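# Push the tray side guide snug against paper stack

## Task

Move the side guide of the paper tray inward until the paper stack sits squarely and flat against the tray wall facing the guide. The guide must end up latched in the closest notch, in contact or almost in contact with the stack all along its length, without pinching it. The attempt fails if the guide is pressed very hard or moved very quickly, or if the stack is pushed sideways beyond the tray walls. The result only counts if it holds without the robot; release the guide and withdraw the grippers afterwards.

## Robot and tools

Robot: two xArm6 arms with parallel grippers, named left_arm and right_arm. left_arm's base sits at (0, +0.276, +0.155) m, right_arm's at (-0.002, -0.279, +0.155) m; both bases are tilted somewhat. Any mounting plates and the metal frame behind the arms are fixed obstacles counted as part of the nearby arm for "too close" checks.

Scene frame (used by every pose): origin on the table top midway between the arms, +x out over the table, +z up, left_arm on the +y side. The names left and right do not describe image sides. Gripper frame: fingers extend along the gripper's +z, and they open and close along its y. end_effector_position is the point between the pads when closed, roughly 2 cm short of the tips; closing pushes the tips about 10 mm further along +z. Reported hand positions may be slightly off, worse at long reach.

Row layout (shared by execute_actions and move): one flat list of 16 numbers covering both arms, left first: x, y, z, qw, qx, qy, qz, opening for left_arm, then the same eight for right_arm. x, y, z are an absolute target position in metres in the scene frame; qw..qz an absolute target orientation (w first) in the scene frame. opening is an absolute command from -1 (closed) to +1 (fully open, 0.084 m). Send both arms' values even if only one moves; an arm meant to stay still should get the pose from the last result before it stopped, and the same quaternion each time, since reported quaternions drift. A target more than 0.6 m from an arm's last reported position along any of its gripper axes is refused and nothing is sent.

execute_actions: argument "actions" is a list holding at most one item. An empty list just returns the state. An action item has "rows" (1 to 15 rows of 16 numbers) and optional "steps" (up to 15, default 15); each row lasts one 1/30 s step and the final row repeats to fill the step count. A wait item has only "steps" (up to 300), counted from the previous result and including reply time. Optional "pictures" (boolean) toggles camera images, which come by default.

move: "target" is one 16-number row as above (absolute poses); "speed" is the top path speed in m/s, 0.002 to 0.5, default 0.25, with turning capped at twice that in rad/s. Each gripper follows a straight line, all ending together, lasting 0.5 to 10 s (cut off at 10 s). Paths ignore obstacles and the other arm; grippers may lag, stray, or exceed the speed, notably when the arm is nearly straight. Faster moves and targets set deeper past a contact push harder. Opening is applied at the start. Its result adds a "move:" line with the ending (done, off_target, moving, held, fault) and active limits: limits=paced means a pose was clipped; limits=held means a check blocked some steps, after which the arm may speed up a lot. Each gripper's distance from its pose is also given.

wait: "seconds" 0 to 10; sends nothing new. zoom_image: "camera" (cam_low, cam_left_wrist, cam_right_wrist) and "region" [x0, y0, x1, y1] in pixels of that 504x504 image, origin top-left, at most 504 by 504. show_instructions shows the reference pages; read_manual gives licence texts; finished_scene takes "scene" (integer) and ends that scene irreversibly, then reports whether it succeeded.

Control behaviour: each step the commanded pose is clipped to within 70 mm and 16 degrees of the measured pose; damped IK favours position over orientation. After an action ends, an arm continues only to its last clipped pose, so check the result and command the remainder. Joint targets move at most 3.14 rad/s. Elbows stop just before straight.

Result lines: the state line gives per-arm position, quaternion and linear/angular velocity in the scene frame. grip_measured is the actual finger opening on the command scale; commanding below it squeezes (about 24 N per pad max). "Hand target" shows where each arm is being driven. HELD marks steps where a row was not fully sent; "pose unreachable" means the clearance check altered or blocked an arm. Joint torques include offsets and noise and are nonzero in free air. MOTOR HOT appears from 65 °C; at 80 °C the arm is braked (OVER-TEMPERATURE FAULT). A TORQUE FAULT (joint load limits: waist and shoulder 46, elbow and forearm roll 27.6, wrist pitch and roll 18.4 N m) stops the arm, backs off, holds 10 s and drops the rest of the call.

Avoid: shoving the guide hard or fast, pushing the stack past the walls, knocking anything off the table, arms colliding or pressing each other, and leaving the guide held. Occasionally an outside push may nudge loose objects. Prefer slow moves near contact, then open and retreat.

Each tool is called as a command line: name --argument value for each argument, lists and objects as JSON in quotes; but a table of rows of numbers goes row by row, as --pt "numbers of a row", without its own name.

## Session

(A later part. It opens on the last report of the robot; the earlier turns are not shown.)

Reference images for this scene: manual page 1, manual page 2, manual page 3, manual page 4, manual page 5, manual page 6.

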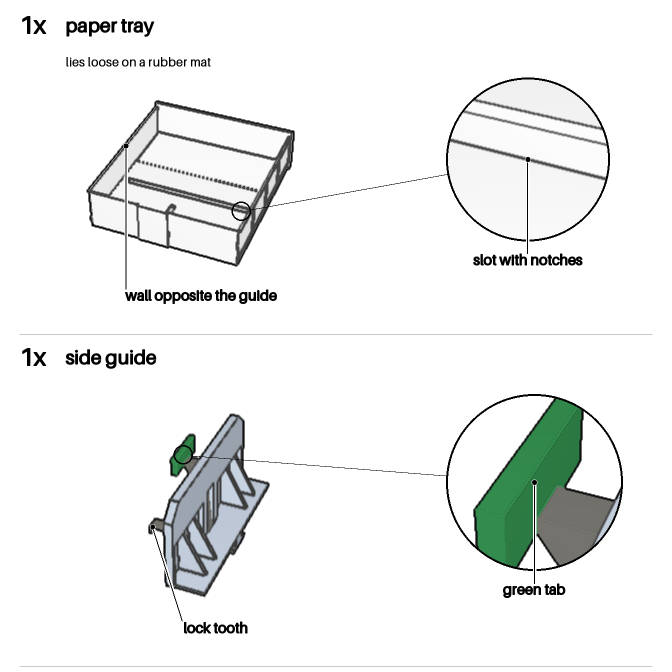

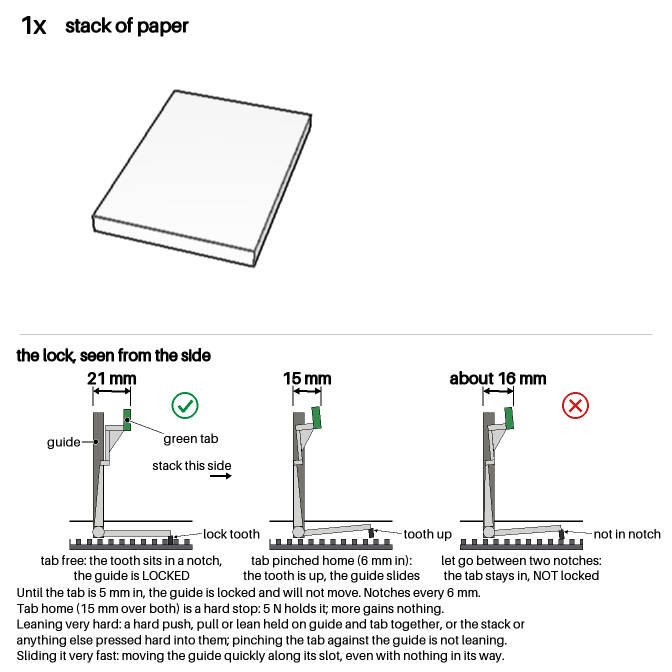

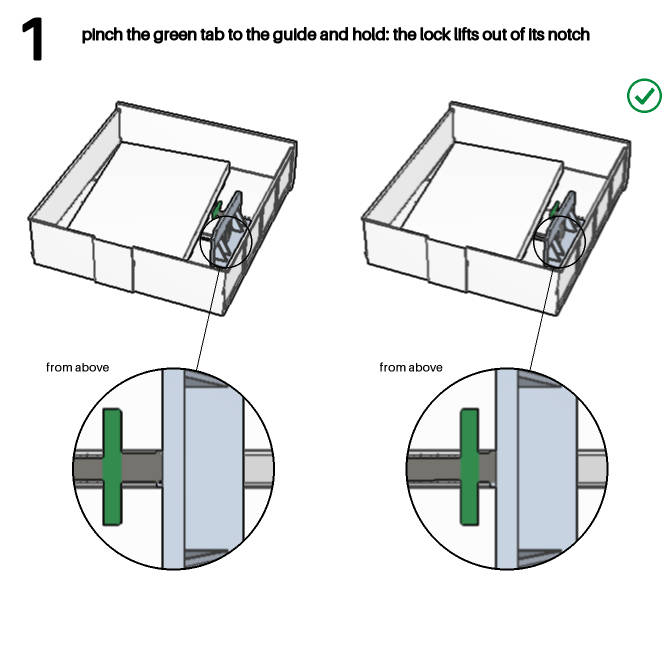

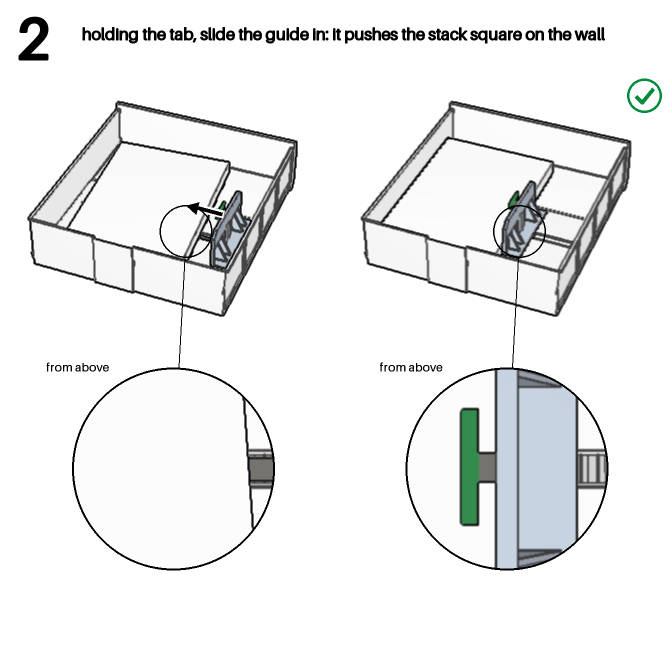

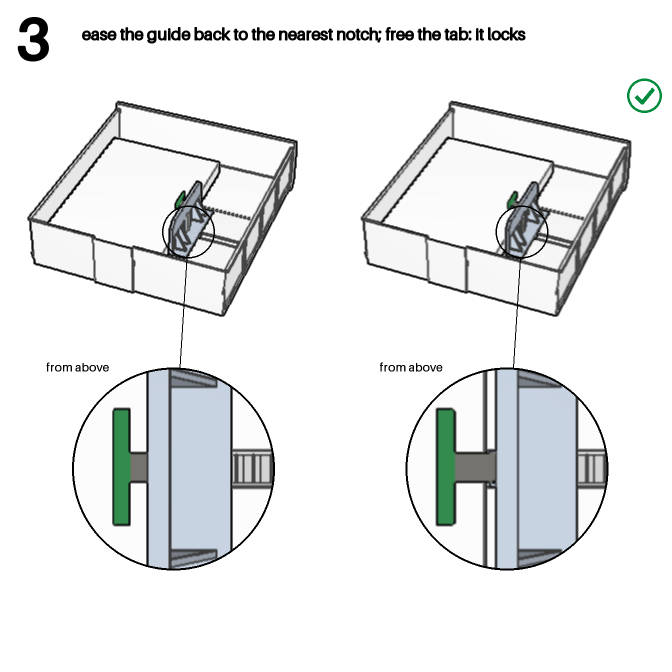

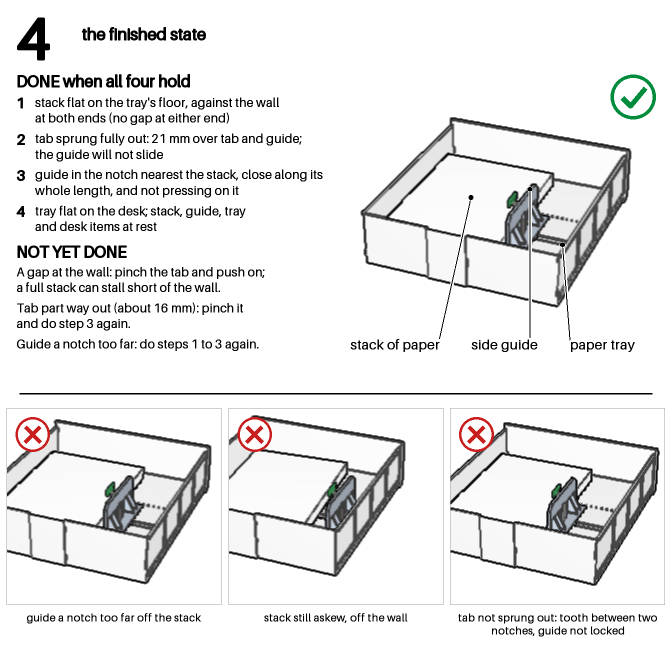

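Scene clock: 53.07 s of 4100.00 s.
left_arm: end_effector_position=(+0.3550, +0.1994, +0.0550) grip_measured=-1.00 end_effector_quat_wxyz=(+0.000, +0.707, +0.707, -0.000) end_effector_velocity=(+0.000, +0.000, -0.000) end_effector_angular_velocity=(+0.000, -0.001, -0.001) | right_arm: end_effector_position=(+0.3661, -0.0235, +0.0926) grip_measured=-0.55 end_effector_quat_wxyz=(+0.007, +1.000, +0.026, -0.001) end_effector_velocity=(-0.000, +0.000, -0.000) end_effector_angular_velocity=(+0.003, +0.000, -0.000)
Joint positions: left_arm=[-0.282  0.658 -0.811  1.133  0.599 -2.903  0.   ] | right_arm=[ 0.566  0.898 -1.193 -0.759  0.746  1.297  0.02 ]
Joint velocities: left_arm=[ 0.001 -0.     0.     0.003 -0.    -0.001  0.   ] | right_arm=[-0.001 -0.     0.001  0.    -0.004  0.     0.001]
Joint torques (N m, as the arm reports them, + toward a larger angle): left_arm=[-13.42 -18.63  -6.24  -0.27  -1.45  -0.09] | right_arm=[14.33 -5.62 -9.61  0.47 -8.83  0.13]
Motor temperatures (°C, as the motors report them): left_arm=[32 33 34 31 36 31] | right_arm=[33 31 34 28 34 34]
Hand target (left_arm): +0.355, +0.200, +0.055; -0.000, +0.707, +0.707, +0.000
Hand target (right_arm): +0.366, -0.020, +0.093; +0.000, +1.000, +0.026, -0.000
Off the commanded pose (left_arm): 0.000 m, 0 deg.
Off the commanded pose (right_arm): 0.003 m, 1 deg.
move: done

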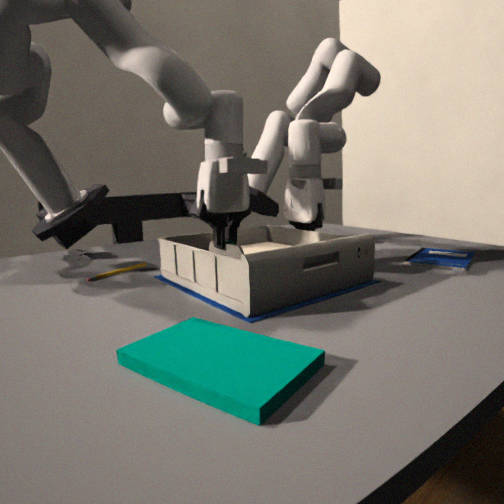

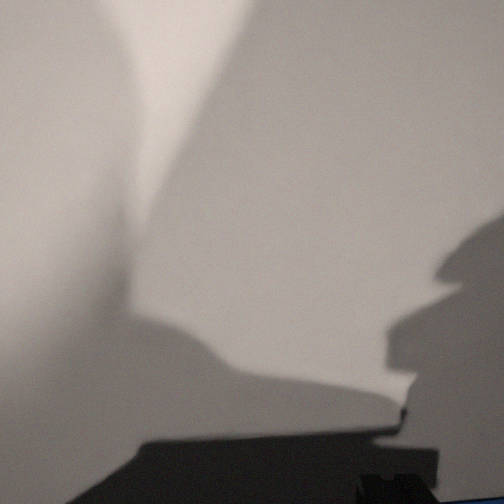

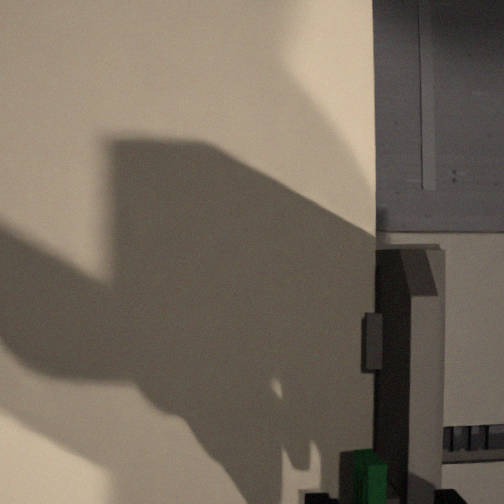

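move --target '[0.355,0.1995,0.055,0,0.707,0.707,0,-1,0.366,-0.0245,0.099,0,0.9997,0.026,0,-0.8]' --speed 0.005

Scene clock: 56.83 s of 4100.00 s.
left_arm: end_effector_position=(+0.3548, +0.1993, +0.0549) grip_measured=-1.00 end_effector_quat_wxyz=(+0.000, +0.707, +0.707, -0.000) end_effector_velocity=(+0.001, +0.001, +0.001) end_effector_angular_velocity=(-0.000, -0.002, +0.003) | right_arm: end_effector_position=(+0.3648, -0.0251, +0.0981) grip_measured=-0.67 end_effector_quat_wxyz=(+0.001, +1.000, +0.027, -0.001) end_effector_velocity=(+0.001, +0.000, +0.002) end_effector_angular_velocity=(+0.004, -0.002, -0.002)
Joint positions: left_arm=[-0.283  0.659 -0.811  1.133  0.599 -2.903  0.   ] | right_arm=[ 0.567  0.876 -1.173 -0.753  0.737  1.291  0.015]
Joint velocities: left_arm=[ 0.001 -0.003 -0.    -0.001  0.001  0.     0.   ] | right_arm=[-0.    -0.004  0.001  0.001 -0.002 -0.001 -0.   ]
Joint torques (N m, as the arm reports them, + toward a larger angle): left_arm=[-16.07 -19.27  -7.34  -0.3   -2.94   0.09] | right_arm=[ 14.55 -37.62 -19.01  -0.94  -3.69  -0.06]
Motor temperatures (°C, as the motors report them): left_arm=[32 33 33 31 36 31] | right_arm=[33 31 34 28 34 34]
Hand target (left_arm): +0.355, +0.200, +0.055; +0.000, +0.707, +0.707, +0.000
Hand target (right_arm): +0.366, -0.025, +0.099; +0.000, +1.000, +0.026, +0.000
Off the commanded pose (left_arm): 0.000 m, 0 deg.
Off the commanded pose (right_arm): 0.002 m, 0 deg.
move: done

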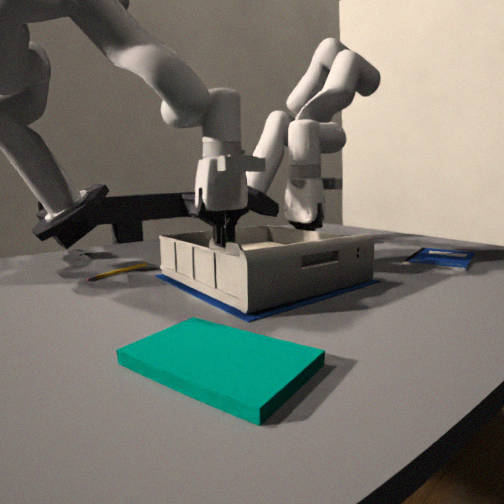

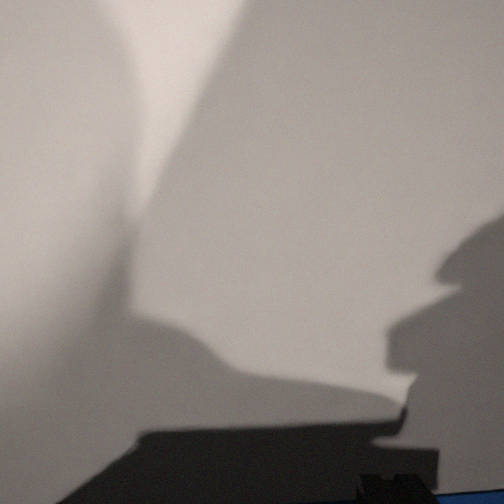

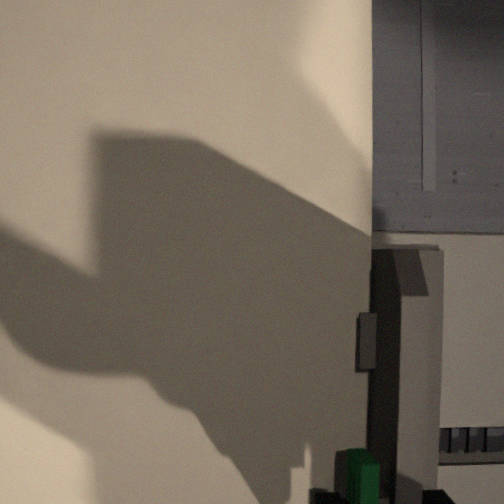

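move --target '[0.355,0.1995,0.055,0,0.707,0.707,0,-1,0.365,-0.019,0.0965,0,0.9997,0.026,0,-0.8]' --speed 0.005

Scene clock: 60.27 s of 4100.00 s.
left_arm: end_effector_position=(+0.3552, +0.1999, +0.0550) grip_measured=-1.00 end_effector_quat_wxyz=(-0.000, +0.707, +0.707, +0.000) end_effector_velocity=(-0.000, -0.001, -0.000) end_effector_angular_velocity=(-0.003, +0.002, +0.002) | right_arm: end_effector_position=(+0.3646, -0.0227, +0.0956) grip_measured=-0.66 end_effector_quat_wxyz=(+0.006, +1.000, +0.026, -0.002) end_effector_velocity=(-0.000, -0.000, -0.001) end_effector_angular_velocity=(-0.004, +0.003, -0.002)
Joint positions: left_arm=[-0.282  0.658 -0.811  1.133  0.6   -2.903  0.   ] | right_arm=[ 0.572  0.892 -1.19  -0.75   0.749  1.295  0.015]
Joint velocities: left_arm=[ 0.001  0.001 -0.    -0.002 -0.003 -0.001  0.   ] | right_arm=[-0.001  0.004 -0.004  0.002  0.004  0.    -0.   ]
Joint torques (N m, as the arm reports them, + toward a larger angle): left_arm=[-18.6  -14.1   -5.71  -0.3   -4.91   0.26] | right_arm=[ 21.24 -31.82 -20.03   0.26  -8.92   0.18]
Motor temperatures (°C, as the motors report them): left_arm=[32 33 33 31 36 31] | right_arm=[33 31 34 28 34 34]
Hand target (left_arm): +0.355, +0.200, +0.055; -0.000, +0.707, +0.707, +0.000
Hand target (right_arm): +0.365, -0.019, +0.097; +0.000, +1.000, +0.026, -0.000
Off the commanded pose (left_arm): 0.000 m, 0 deg.
Off the commanded pose (right_arm): 0.004 m, 1 deg.
move: off_target (right_arm)

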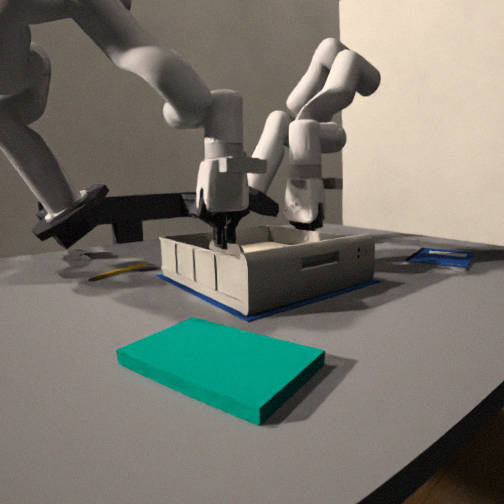

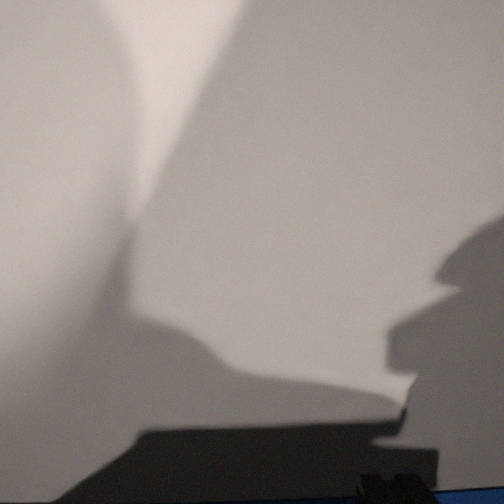

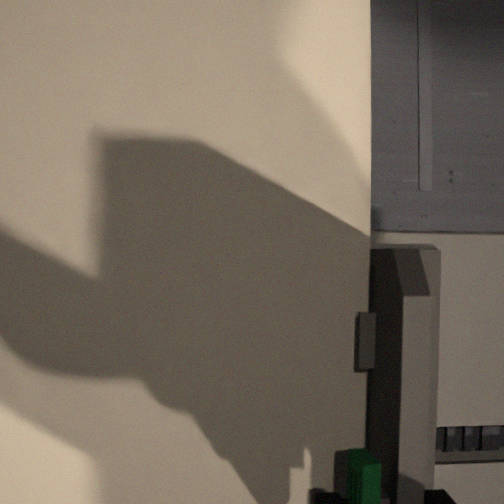

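move --target '[0.355,0.203,0.055,0,0.707,0.707,0,-1,0.365,-0.0245,0.097,0,0.9997,0.026,0,-0.8]' --speed 0.01

move --target '[0.355,0.21,0.055,0,0.707,0.707,0,-1,0.365,-0.0245,0.097,0,0.9997,0.026,0,-0.1]' --speed 0.02

move --target '[0.355,0.30,0.10,0,0.707,0.707,0,-1,0.34,0.03,0.32,0,0.9997,0.026,0,0]' --speed 0.15

Scene clock: 64.90 s of 4100.00 s.
left_arm: end_effector_position=(+0.3545, +0.2022, +0.0549) grip_measured=-1.00 end_effector_quat_wxyz=(+0.000, +0.708, +0.707, -0.000) end_effector_velocity=(+0.005, +0.006, +0.001) end_effector_angular_velocity=(+0.009, -0.006, +0.008) | right_arm: end_effector_position=(+0.3647, -0.0236, +0.0972) grip_measured=-0.67 end_effector_quat_wxyz=(-0.001, +1.000, +0.026, +0.000) end_effector_velocity=(+0.001, -0.001, -0.000) end_effector_angular_velocity=(+0.004, -0.000, -0.001)
Joint positions: left_arm=[-0.275  0.652 -0.805  1.138  0.597 -2.9    0.   ] | right_arm=[ 0.567  0.879 -1.173 -0.758  0.731  1.295  0.015]
Joint velocities: left_arm=[ 0.007 -0.008 -0.004  0.004  0.011  0.001  0.   ] | right_arm=[-0.004 -0.003  0.004 -0.003 -0.005 -0.    -0.   ]
Joint torques (N m, as the arm reports them, + toward a larger angle): left_arm=[-13.38 -18.65  -6.21  -0.26  -1.51  -0.03] | right_arm=[ 13.92 -36.03 -17.62  -0.91  -3.3    0.02]
Motor temperatures (°C, as the motors report them): left_arm=[32 33 33 31 36 31] | right_arm=[33 31 34 28 34 34]
Hand target (left_arm): +0.355, +0.203, +0.055; -0.000, +0.707, +0.707, +0.000
Hand target (right_arm): +0.365, -0.025, +0.097; +0.000, +1.000, +0.026, +0.000
Off the commanded pose (left_arm): 0.001 m, 0 deg.
Off the commanded pose (right_arm): 0.001 m, 0 deg.
After step 90, 0.73 s passed at rest.
move: done

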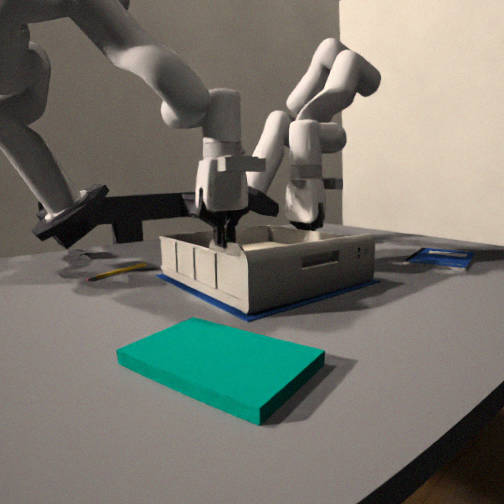

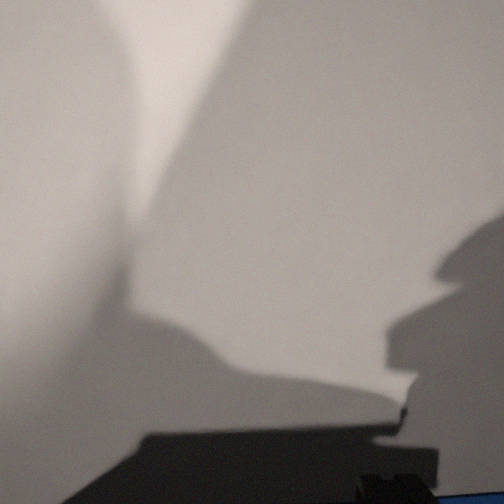

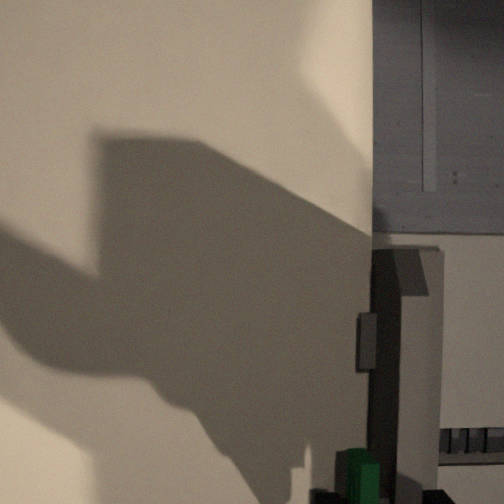

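Scene clock: 65.63 s of 4100.00 s.
left_arm: end_effector_position=(+0.3550, +0.2098, +0.0550) grip_measured=-1.00 end_effector_quat_wxyz=(-0.000, +0.707, +0.707, +0.000) end_effector_velocity=(-0.000, +0.002, -0.000) end_effector_angular_velocity=(+0.001, +0.001, +0.000) | right_arm: end_effector_position=(+0.3651, -0.0244, +0.0971) grip_measured=-0.11 end_effector_quat_wxyz=(-0.000, +1.000, +0.026, +0.000) end_effector_velocity=(-0.001, -0.001, -0.001) end_effector_angular_velocity=(-0.002, +0.002, +0.001)
Joint positions: left_arm=[-0.258  0.636 -0.794  1.148  0.598 -2.893  0.   ] | right_arm=[ 0.565  0.878 -1.173 -0.758  0.732  1.295  0.039]
Joint velocities: left_arm=[ 0.005 -0.002  0.002  0.003  0.     0.002  0.   ] | right_arm=[-0.     0.001  0.001  0.001  0.001 -0.    -0.   ]
Joint torques (N m, as the arm reports them, + toward a larger angle): left_arm=[-13.3  -18.54  -6.13  -0.24  -1.47   0.05] | right_arm=[ 10.02 -28.06 -11.29  -0.43  -0.53   0.09]
Motor temperatures (°C, as the motors report them): left_arm=[32 33 33 31 36 31] | right_arm=[33 31 34 28 34 34]
Hand target (left_arm): +0.355, +0.210, +0.055; -0.000, +0.707, +0.707, +0.000
Hand target (right_arm): +0.365, -0.024, +0.097; +0.000, +1.000, +0.026, -0.000
Off the commanded pose (left_arm): 0.000 m, 0 deg.
Off the commanded pose (right_arm): 0.000 m, 0 deg.
move: done

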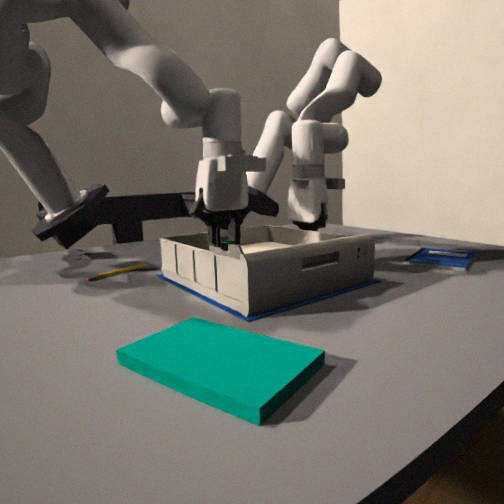

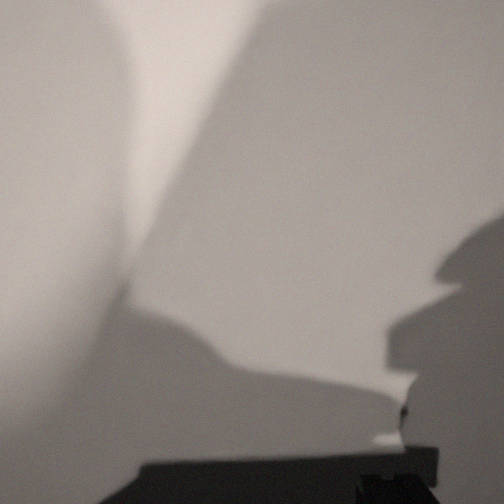

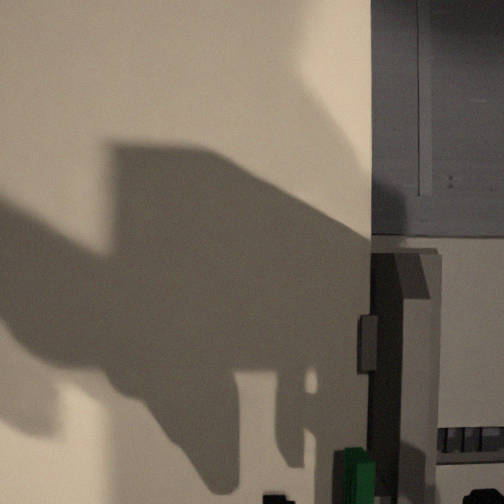

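Scene clock: 67.60 s of 4100.00 s.
left_arm: end_effector_position=(+0.3551, +0.3001, +0.0999) grip_measured=-1.00 end_effector_quat_wxyz=(-0.000, +0.707, +0.707, +0.000) end_effector_velocity=(-0.000, +0.002, +0.000) end_effector_angular_velocity=(+0.000, +0.002, +0.001) | right_arm: end_effector_position=(+0.3392, +0.0295, +0.3192) grip_measured=-0.01 end_effector_quat_wxyz=(+0.000, +1.000, +0.026, -0.000) end_effector_velocity=(+0.001, +0.001, +0.004) end_effector_angular_velocity=(-0.002, -0.001, -0.001)
Joint positions: left_arm=[-0.125  0.31  -0.62   1.066  0.639 -2.633  0.   ] | right_arm=[ 0.885  0.676 -1.431 -0.393  1.203  1.159  0.044]
Joint velocities: left_arm=[ 0.004 -0.005  0.002 -0.004  0.002  0.007  0.   ] | right_arm=[ 0.004  0.002 -0.014  0.002  0.013 -0.001 -0.   ]
Joint torques (N m, as the arm reports them, + toward a larger angle): left_arm=[-11.66 -15.87  -7.06  -0.29  -1.49   0.09] | right_arm=[  8.25 -27.64 -16.04  -0.56  -0.73   0.35]
Motor temperatures (°C, as the motors report them): left_arm=[32 33 33 31 36 31] | right_arm=[33 31 34 28 34 34]
Hand target (left_arm): +0.355, +0.300, +0.100; -0.000, +0.707, +0.707, +0.000
Hand target (right_arm): +0.339, +0.030, +0.320; -0.000, +1.000, +0.026, -0.000
Off the commanded pose (left_arm): 0.000 m, 0 deg.
Off the commanded pose (right_arm): 0.001 m, 0 deg.
move: done

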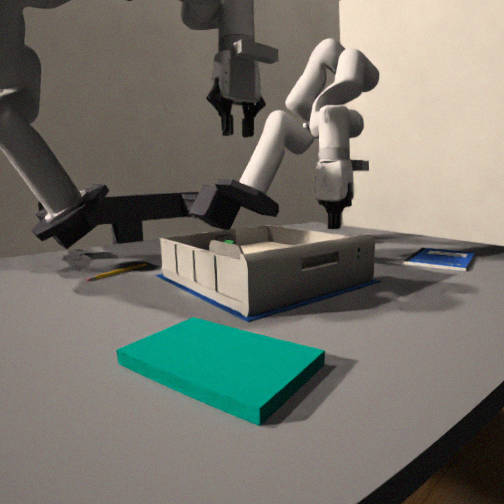

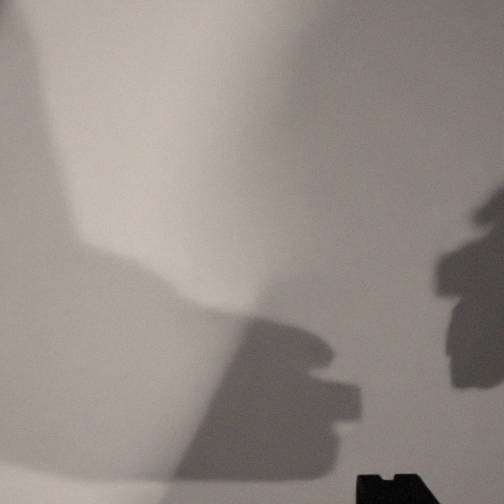

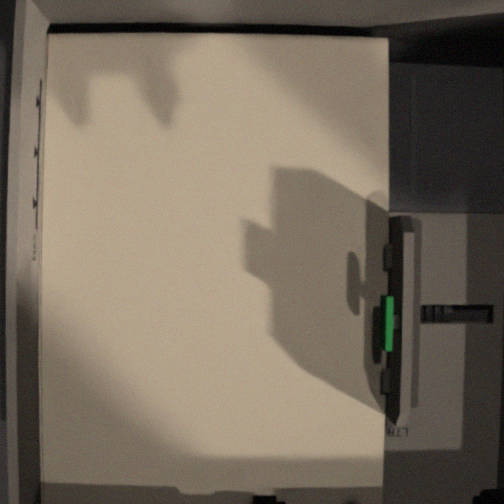

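move --target '[0.355,0.30,0.10,0,0.707,0.707,0,-1,0.325,0.012,0.125,0,0.9997,0.026,0,-1]' --speed 0.2

move --target '[0.355,0.30,0.10,0,0.707,0.707,0,-1,0.325,0.0,0.099,0,0.9997,0.026,0,-1]' --speed 0.03

move --target '[0.355,0.30,0.10,0,0.707,0.707,0,-1,0.325,-0.010,0.099,0,0.9997,0.026,0,-1]' --speed 0.005

Scene clock: 74.23 s of 4100.00 s.
left_arm: end_effector_position=(+0.3550, +0.3000, +0.1000) grip_measured=-1.00 end_effector_quat_wxyz=(-0.000, +0.707, +0.707, +0.000) end_effector_velocity=(-0.001, +0.000, -0.001) end_effector_angular_velocity=(+0.001, +0.002, -0.000) | right_arm: end_effector_position=(+0.3257, +0.0123, +0.1254) grip_measured=-1.00 end_effector_quat_wxyz=(-0.000, +1.000, +0.026, +0.000) end_effector_velocity=(-0.001, -0.001, -0.004) end_effector_angular_velocity=(-0.004, +0.000, +0.002)
Joint positions: left_arm=[-0.125  0.309 -0.62   1.065  0.639 -2.633  0.   ] | right_arm=[ 0.702  0.873 -1.175 -0.655  0.763  1.334  0.   ]
Joint velocities: left_arm=[0.001 0.001 0.001 0.    0.001 0.    0.   ] | right_arm=[-0.003  0.007  0.    -0.007 -0.002  0.004  0.   ]
Joint torques (N m, as the arm reports them, + toward a larger angle): left_arm=[-11.5  -15.99  -6.88  -0.19  -1.45  -0.07] | right_arm=[  9.11 -28.54 -12.7   -0.79  -0.84   0.21]
Motor temperatures (°C, as the motors report them): left_arm=[32 33 33 31 36 31] | right_arm=[33 31 34 28 34 34]
Hand target (left_arm): +0.355, +0.300, +0.100; -0.000, +0.707, +0.707, -0.000
Hand target (right_arm): +0.325, +0.012, +0.125; +0.000, +1.000, +0.026, +0.000
Off the commanded pose (left_arm): 0.000 m, 0 deg.
Off the commanded pose (right_arm): 0.001 m, 0 deg.
After step 90, 2.10 s passed at rest.
move: done

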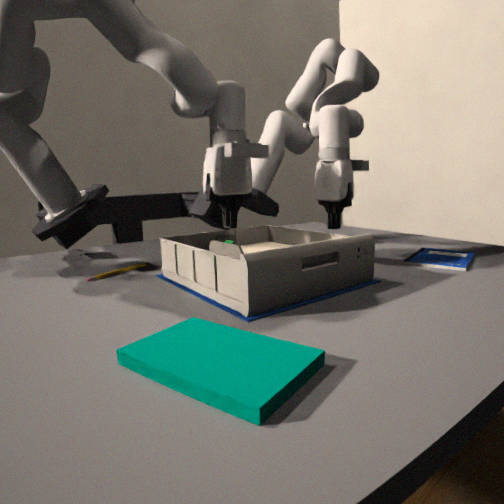

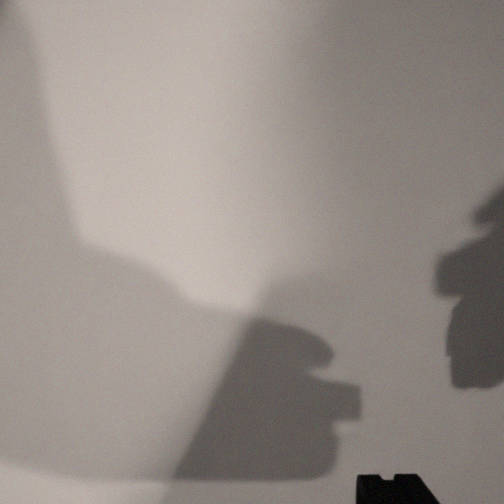

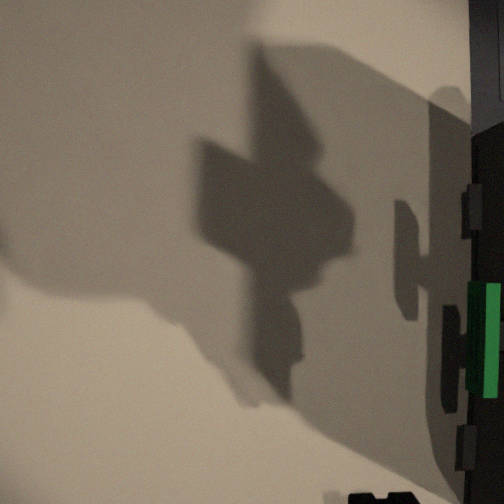

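Scene clock: 75.53 s of 4100.00 s.
left_arm: end_effector_position=(+0.3550, +0.3000, +0.1000) grip_measured=-1.00 end_effector_quat_wxyz=(+0.000, +0.707, +0.707, +0.000) end_effector_velocity=(+0.001, -0.000, +0.001) end_effector_angular_velocity=(-0.001, -0.001, +0.001) | right_arm: end_effector_position=(+0.3251, +0.0001, +0.0992) grip_measured=-1.00 end_effector_quat_wxyz=(-0.000, +1.000, +0.026, +0.000) end_effector_velocity=(+0.000, -0.000, -0.001) end_effector_angular_velocity=(+0.001, -0.002, +0.000)
Joint positions: left_arm=[-0.125  0.309 -0.62   1.065  0.639 -2.633  0.   ] | right_arm=[ 0.654  0.898 -1.144 -0.73   0.712  1.372  0.   ]
Joint velocities: left_arm=[-0.001 -0.001 -0.001 -0.001 -0.     0.001  0.   ] | right_arm=[-0.002  0.001  0.001 -0.006 -0.003  0.003  0.   ]
Joint torques (N m, as the arm reports them, + toward a larger angle): left_arm=[-11.51 -15.69  -6.69  -0.36  -1.44  -0.04] | right_arm=[  9.32 -28.13 -11.39  -0.78  -0.67   0.6 ]
Motor temperatures (°C, as the motors report them): left_arm=[32 33 33 31 36 31] | right_arm=[33 31 34 28 34 34]
Hand target (left_arm): +0.355, +0.300, +0.100; -0.000, +0.707, +0.707, -0.000
Hand target (right_arm): +0.325, +0.000, +0.099; +0.000, +1.000, +0.026, +0.000
Off the commanded pose (left_arm): 0.000 m, 0 deg.
Off the commanded pose (right_arm): 0.000 m, 0 deg.
move: done

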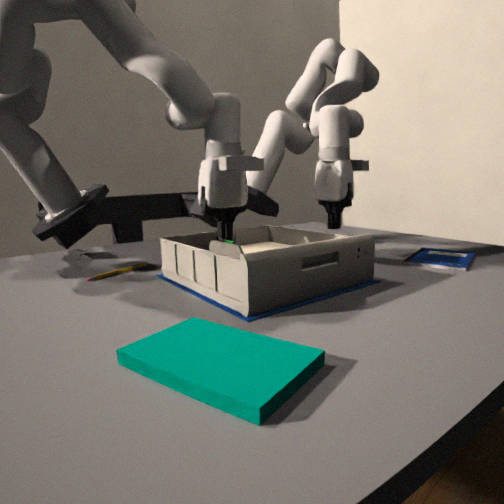

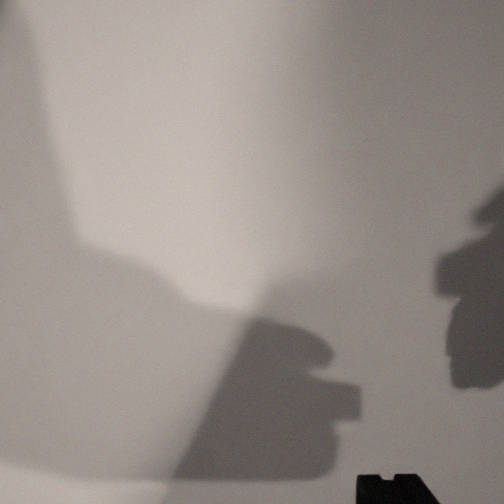

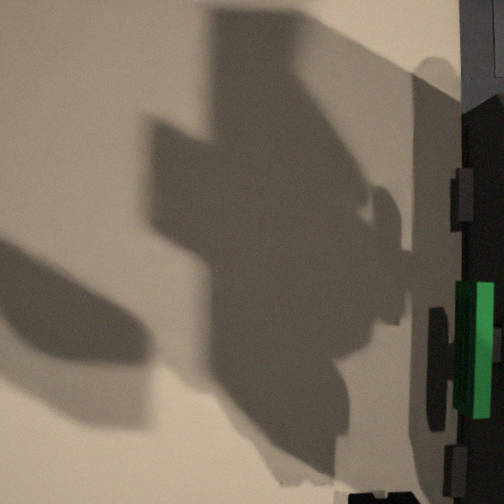

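Scene clock: 77.77 s of 4100.00 s.
left_arm: end_effector_position=(+0.3550, +0.3000, +0.1000) grip_measured=-1.00 end_effector_quat_wxyz=(-0.000, +0.707, +0.707, +0.000) end_effector_velocity=(+0.001, +0.000, +0.001) end_effector_angular_velocity=(-0.001, -0.002, +0.002) | right_arm: end_effector_position=(+0.3250, -0.0099, +0.0990) grip_measured=-1.00 end_effector_quat_wxyz=(+0.000, +1.000, +0.026, -0.000) end_effector_velocity=(+0.000, -0.000, +0.001) end_effector_angular_velocity=(+0.001, -0.001, +0.001)
Joint positions: left_arm=[-0.125  0.309 -0.62   1.065  0.639 -2.633  0.   ] | right_arm=[ 0.639  0.874 -1.111 -0.748  0.704  1.376  0.   ]
Joint velocities: left_arm=[ 0.001 -0.002 -0.001 -0.001 -0.001  0.001  0.   ] | right_arm=[ 0.    -0.003  0.003 -0.002 -0.001  0.     0.   ]
Joint torques (N m, as the arm reports them, + toward a larger angle): left_arm=[-11.79 -15.79  -6.9   -0.3   -1.5    0.02] | right_arm=[  9.23 -27.7  -12.03  -0.84  -0.55   0.3 ]
Motor temperatures (°C, as the motors report them): left_arm=[32 33 33 31 36 31] | right_arm=[33 31 34 28 34 34]
Hand target (left_arm): +0.355, +0.300, +0.100; +0.000, +0.707, +0.707, +0.000
Hand target (right_arm): +0.325, -0.010, +0.099; +0.000, +1.000, +0.026, +0.000
Off the commanded pose (left_arm): 0.000 m, 0 deg.
Off the commanded pose (right_arm): 0.000 m, 0 deg.
move: done

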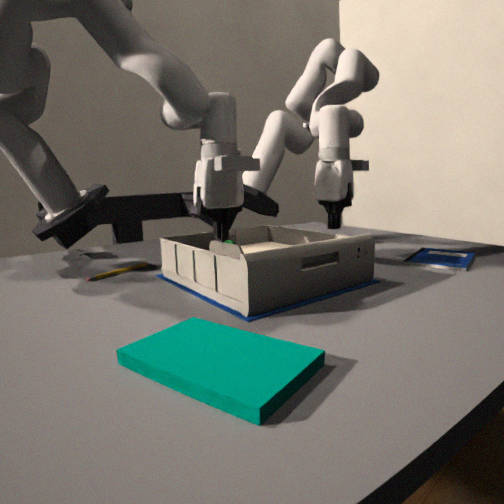

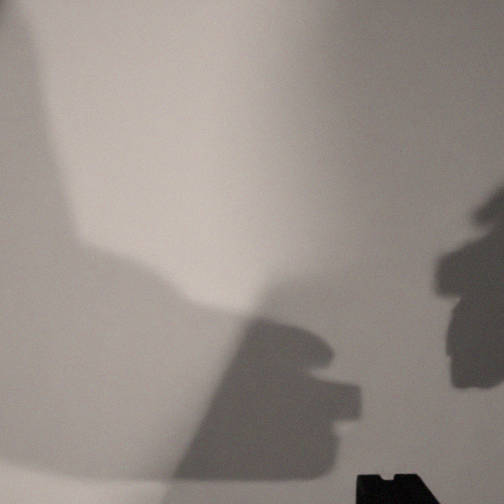

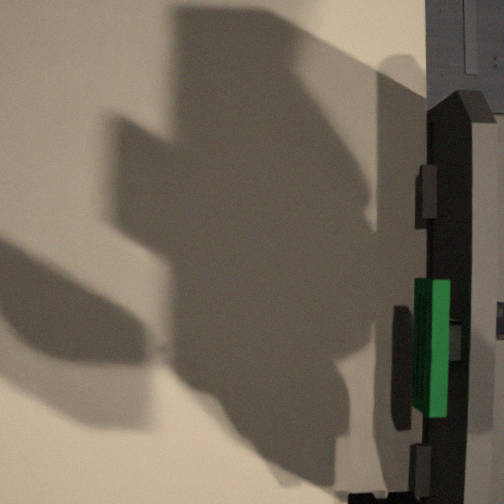

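move --target '[0.355,0.30,0.10,0,0.707,0.707,0,-1,0.325,-0.0155,0.099,0,0.9997,0.026,0,-1]' --speed 0.003

Scene clock: 81.30 s of 4100.00 s.
left_arm: end_effector_position=(+0.3550, +0.3000, +0.1000) grip_measured=-1.00 end_effector_quat_wxyz=(-0.000, +0.707, +0.707, -0.000) end_effector_velocity=(+0.000, -0.000, +0.000) end_effector_angular_velocity=(-0.001, +0.000, +0.003) | right_arm: end_effector_position=(+0.3250, -0.0155, +0.0990) grip_measured=-1.00 end_effector_quat_wxyz=(+0.000, +1.000, +0.026, -0.000) end_effector_velocity=(-0.000, -0.000, +0.000) end_effector_angular_velocity=(-0.000, -0.000, +0.000)
Joint positions: left_arm=[-0.125  0.309 -0.62   1.065  0.639 -2.633  0.   ] | right_arm=[ 0.63   0.86  -1.094 -0.757  0.7    1.377  0.   ]
Joint velocities: left_arm=[-0.    -0.    -0.001 -0.003  0.    -0.     0.   ] | right_arm=[ 0.    -0.001  0.001 -0.    -0.     0.     0.   ]
Joint torques (N m, as the arm reports them, + toward a larger angle): left_arm=[-11.62 -15.79  -6.79  -0.24  -1.5   -0.04] | right_arm=[  8.97 -26.78 -11.35  -0.55  -0.77   0.43]
Motor temperatures (°C, as the motors report them): left_arm=[32 33 33 31 36 31] | right_arm=[33 31 34 28 34 34]
Hand target (left_arm): +0.355, +0.300, +0.100; -0.000, +0.707, +0.707, -0.000
Hand target (right_arm): +0.325, -0.016, +0.099; +0.000, +1.000, +0.026, +0.000
Off the commanded pose (left_arm): 0.000 m, 0 deg.
Off the commanded pose (right_arm): 0.000 m, 0 deg.
move: done

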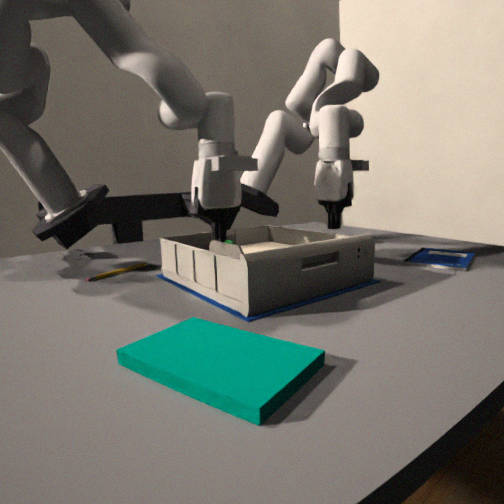

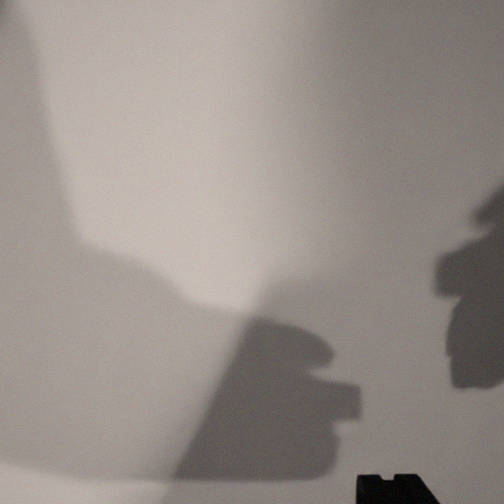

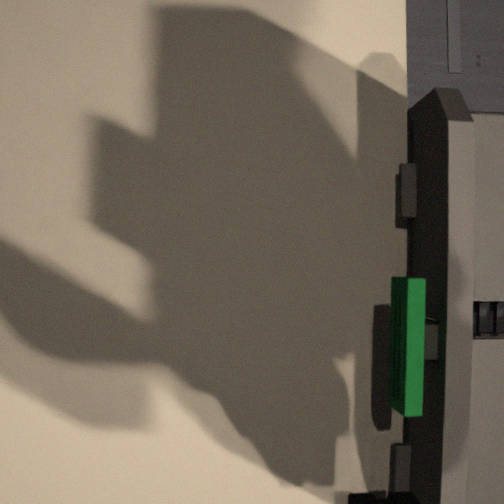

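move --target '[0.355,0.30,0.10,0,0.707,0.707,0,-1,0.325,-0.0185,0.099,0,0.9997,0.026,0,-1]' --speed 0.002

Scene clock: 85.97 s of 4100.00 s.
left_arm: end_effector_position=(+0.3550, +0.3000, +0.1000) grip_measured=-1.00 end_effector_quat_wxyz=(-0.000, +0.707, +0.707, -0.000) end_effector_velocity=(-0.001, -0.000, -0.001) end_effector_angular_velocity=(+0.000, +0.002, -0.001) | right_arm: end_effector_position=(+0.3250, -0.0185, +0.0990) grip_measured=-1.00 end_effector_quat_wxyz=(+0.000, +1.000, +0.026, -0.000) end_effector_velocity=(+0.000, -0.001, +0.000) end_effector_angular_velocity=(+0.001, +0.001, -0.002)
Joint positions: left_arm=[-0.125  0.309 -0.62   1.065  0.639 -2.633  0.   ] | right_arm=[ 0.625  0.852 -1.084 -0.763  0.698  1.378  0.   ]
Joint velocities: left_arm=[ 0.     0.002  0.     0.     0.    -0.     0.   ] | right_arm=[-0.002 -0.003  0.003  0.001 -0.     0.     0.   ]
Joint torques (N m, as the arm reports them, + toward a larger angle): left_arm=[-11.69 -15.65  -6.95  -0.33  -1.5   -0.03] | right_arm=[  8.68 -27.38 -11.18  -0.57  -0.65   0.31]
Motor temperatures (°C, as the motors report them): left_arm=[32 33 33 31 36 31] | right_arm=[33 31 34 28 34 34]
Hand target (left_arm): +0.355, +0.300, +0.100; +0.000, +0.707, +0.707, +0.000
Hand target (right_arm): +0.325, -0.019, +0.099; +0.000, +1.000, +0.026, +0.000
Off the commanded pose (left_arm): 0.000 m, 0 deg.
Off the commanded pose (right_arm): 0.000 m, 0 deg.
move: done

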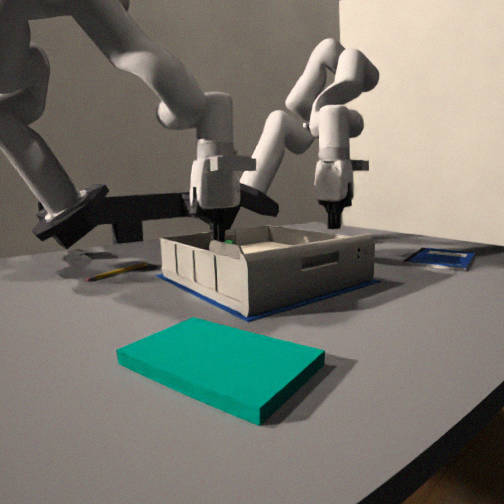

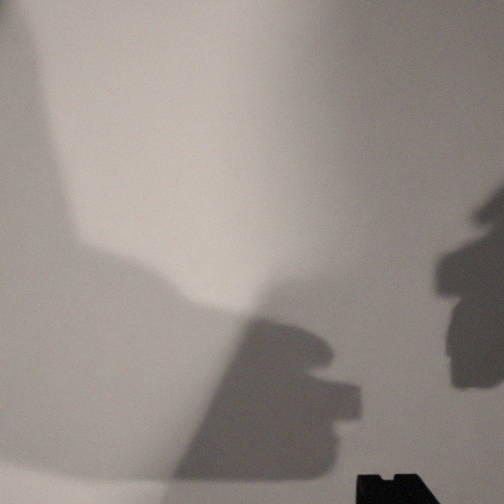

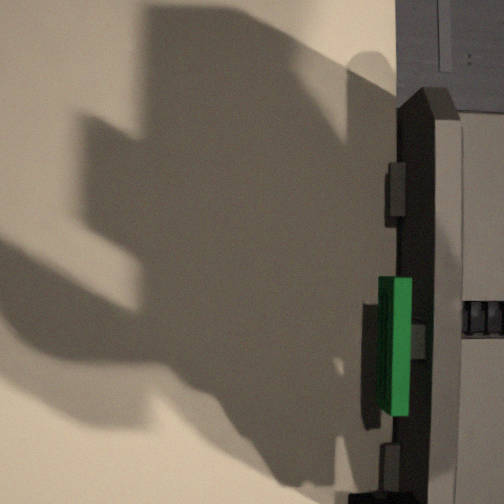

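move --target '[0.355,0.30,0.10,0,0.707,0.707,0,-1,0.325,-0.0235,0.099,0,0.9997,0.026,0,-1]' --speed 0.003

Scene clock: 91.40 s of 4100.00 s.
left_arm: end_effector_position=(+0.3550, +0.3000, +0.1000) grip_measured=-1.00 end_effector_quat_wxyz=(-0.000, +0.707, +0.707, -0.000) end_effector_velocity=(-0.000, +0.001, -0.000) end_effector_angular_velocity=(+0.001, +0.002, +0.004) | right_arm: end_effector_position=(+0.3251, -0.0234, +0.0991) grip_measured=-1.00 end_effector_quat_wxyz=(-0.000, +1.000, +0.026, +0.000) end_effector_velocity=(+0.001, -0.000, +0.000) end_effector_angular_velocity=(+0.001, -0.001, -0.001)
Joint positions: left_arm=[-0.125  0.309 -0.62   1.065  0.639 -2.633  0.   ] | right_arm=[ 0.617  0.84  -1.069 -0.772  0.694  1.38   0.   ]
Joint velocities: left_arm=[ 0.001 -0.001  0.    -0.003  0.002 -0.     0.   ] | right_arm=[-0.002 -0.001  0.    -0.002 -0.001  0.     0.   ]
Joint torques (N m, as the arm reports them, + toward a larger angle): left_arm=[-11.58 -15.56  -6.81  -0.3   -1.46   0.02] | right_arm=[  8.36 -26.35 -10.32  -0.52   0.29   0.27]
Motor temperatures (°C, as the motors report them): left_arm=[32 33 33 31 36 31] | right_arm=[33 31 34 28 34 34]
Hand target (left_arm): +0.355, +0.300, +0.100; +0.000, +0.707, +0.707, +0.000
Hand target (right_arm): +0.325, -0.024, +0.099; +0.000, +1.000, +0.026, +0.000
Off the commanded pose (left_arm): 0.000 m, 0 deg.
Off the commanded pose (right_arm): 0.000 m, 0 deg.
After step 90, 0.53 s passed at rest.
move: done

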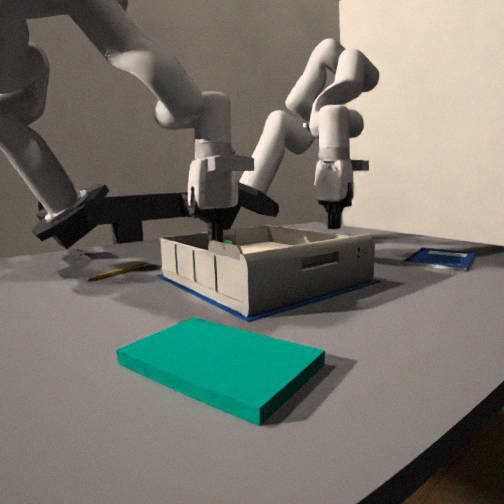

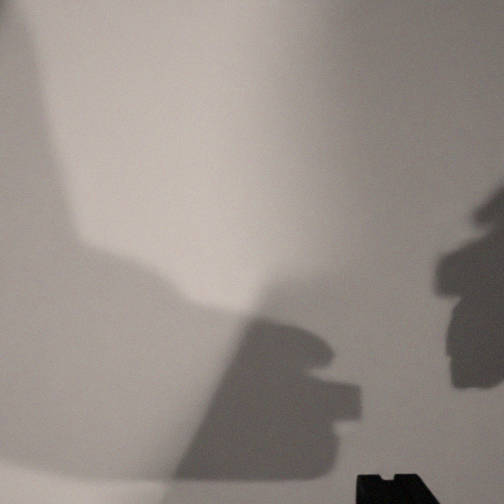

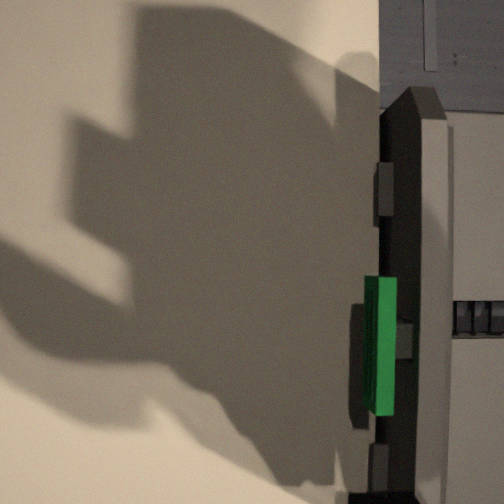

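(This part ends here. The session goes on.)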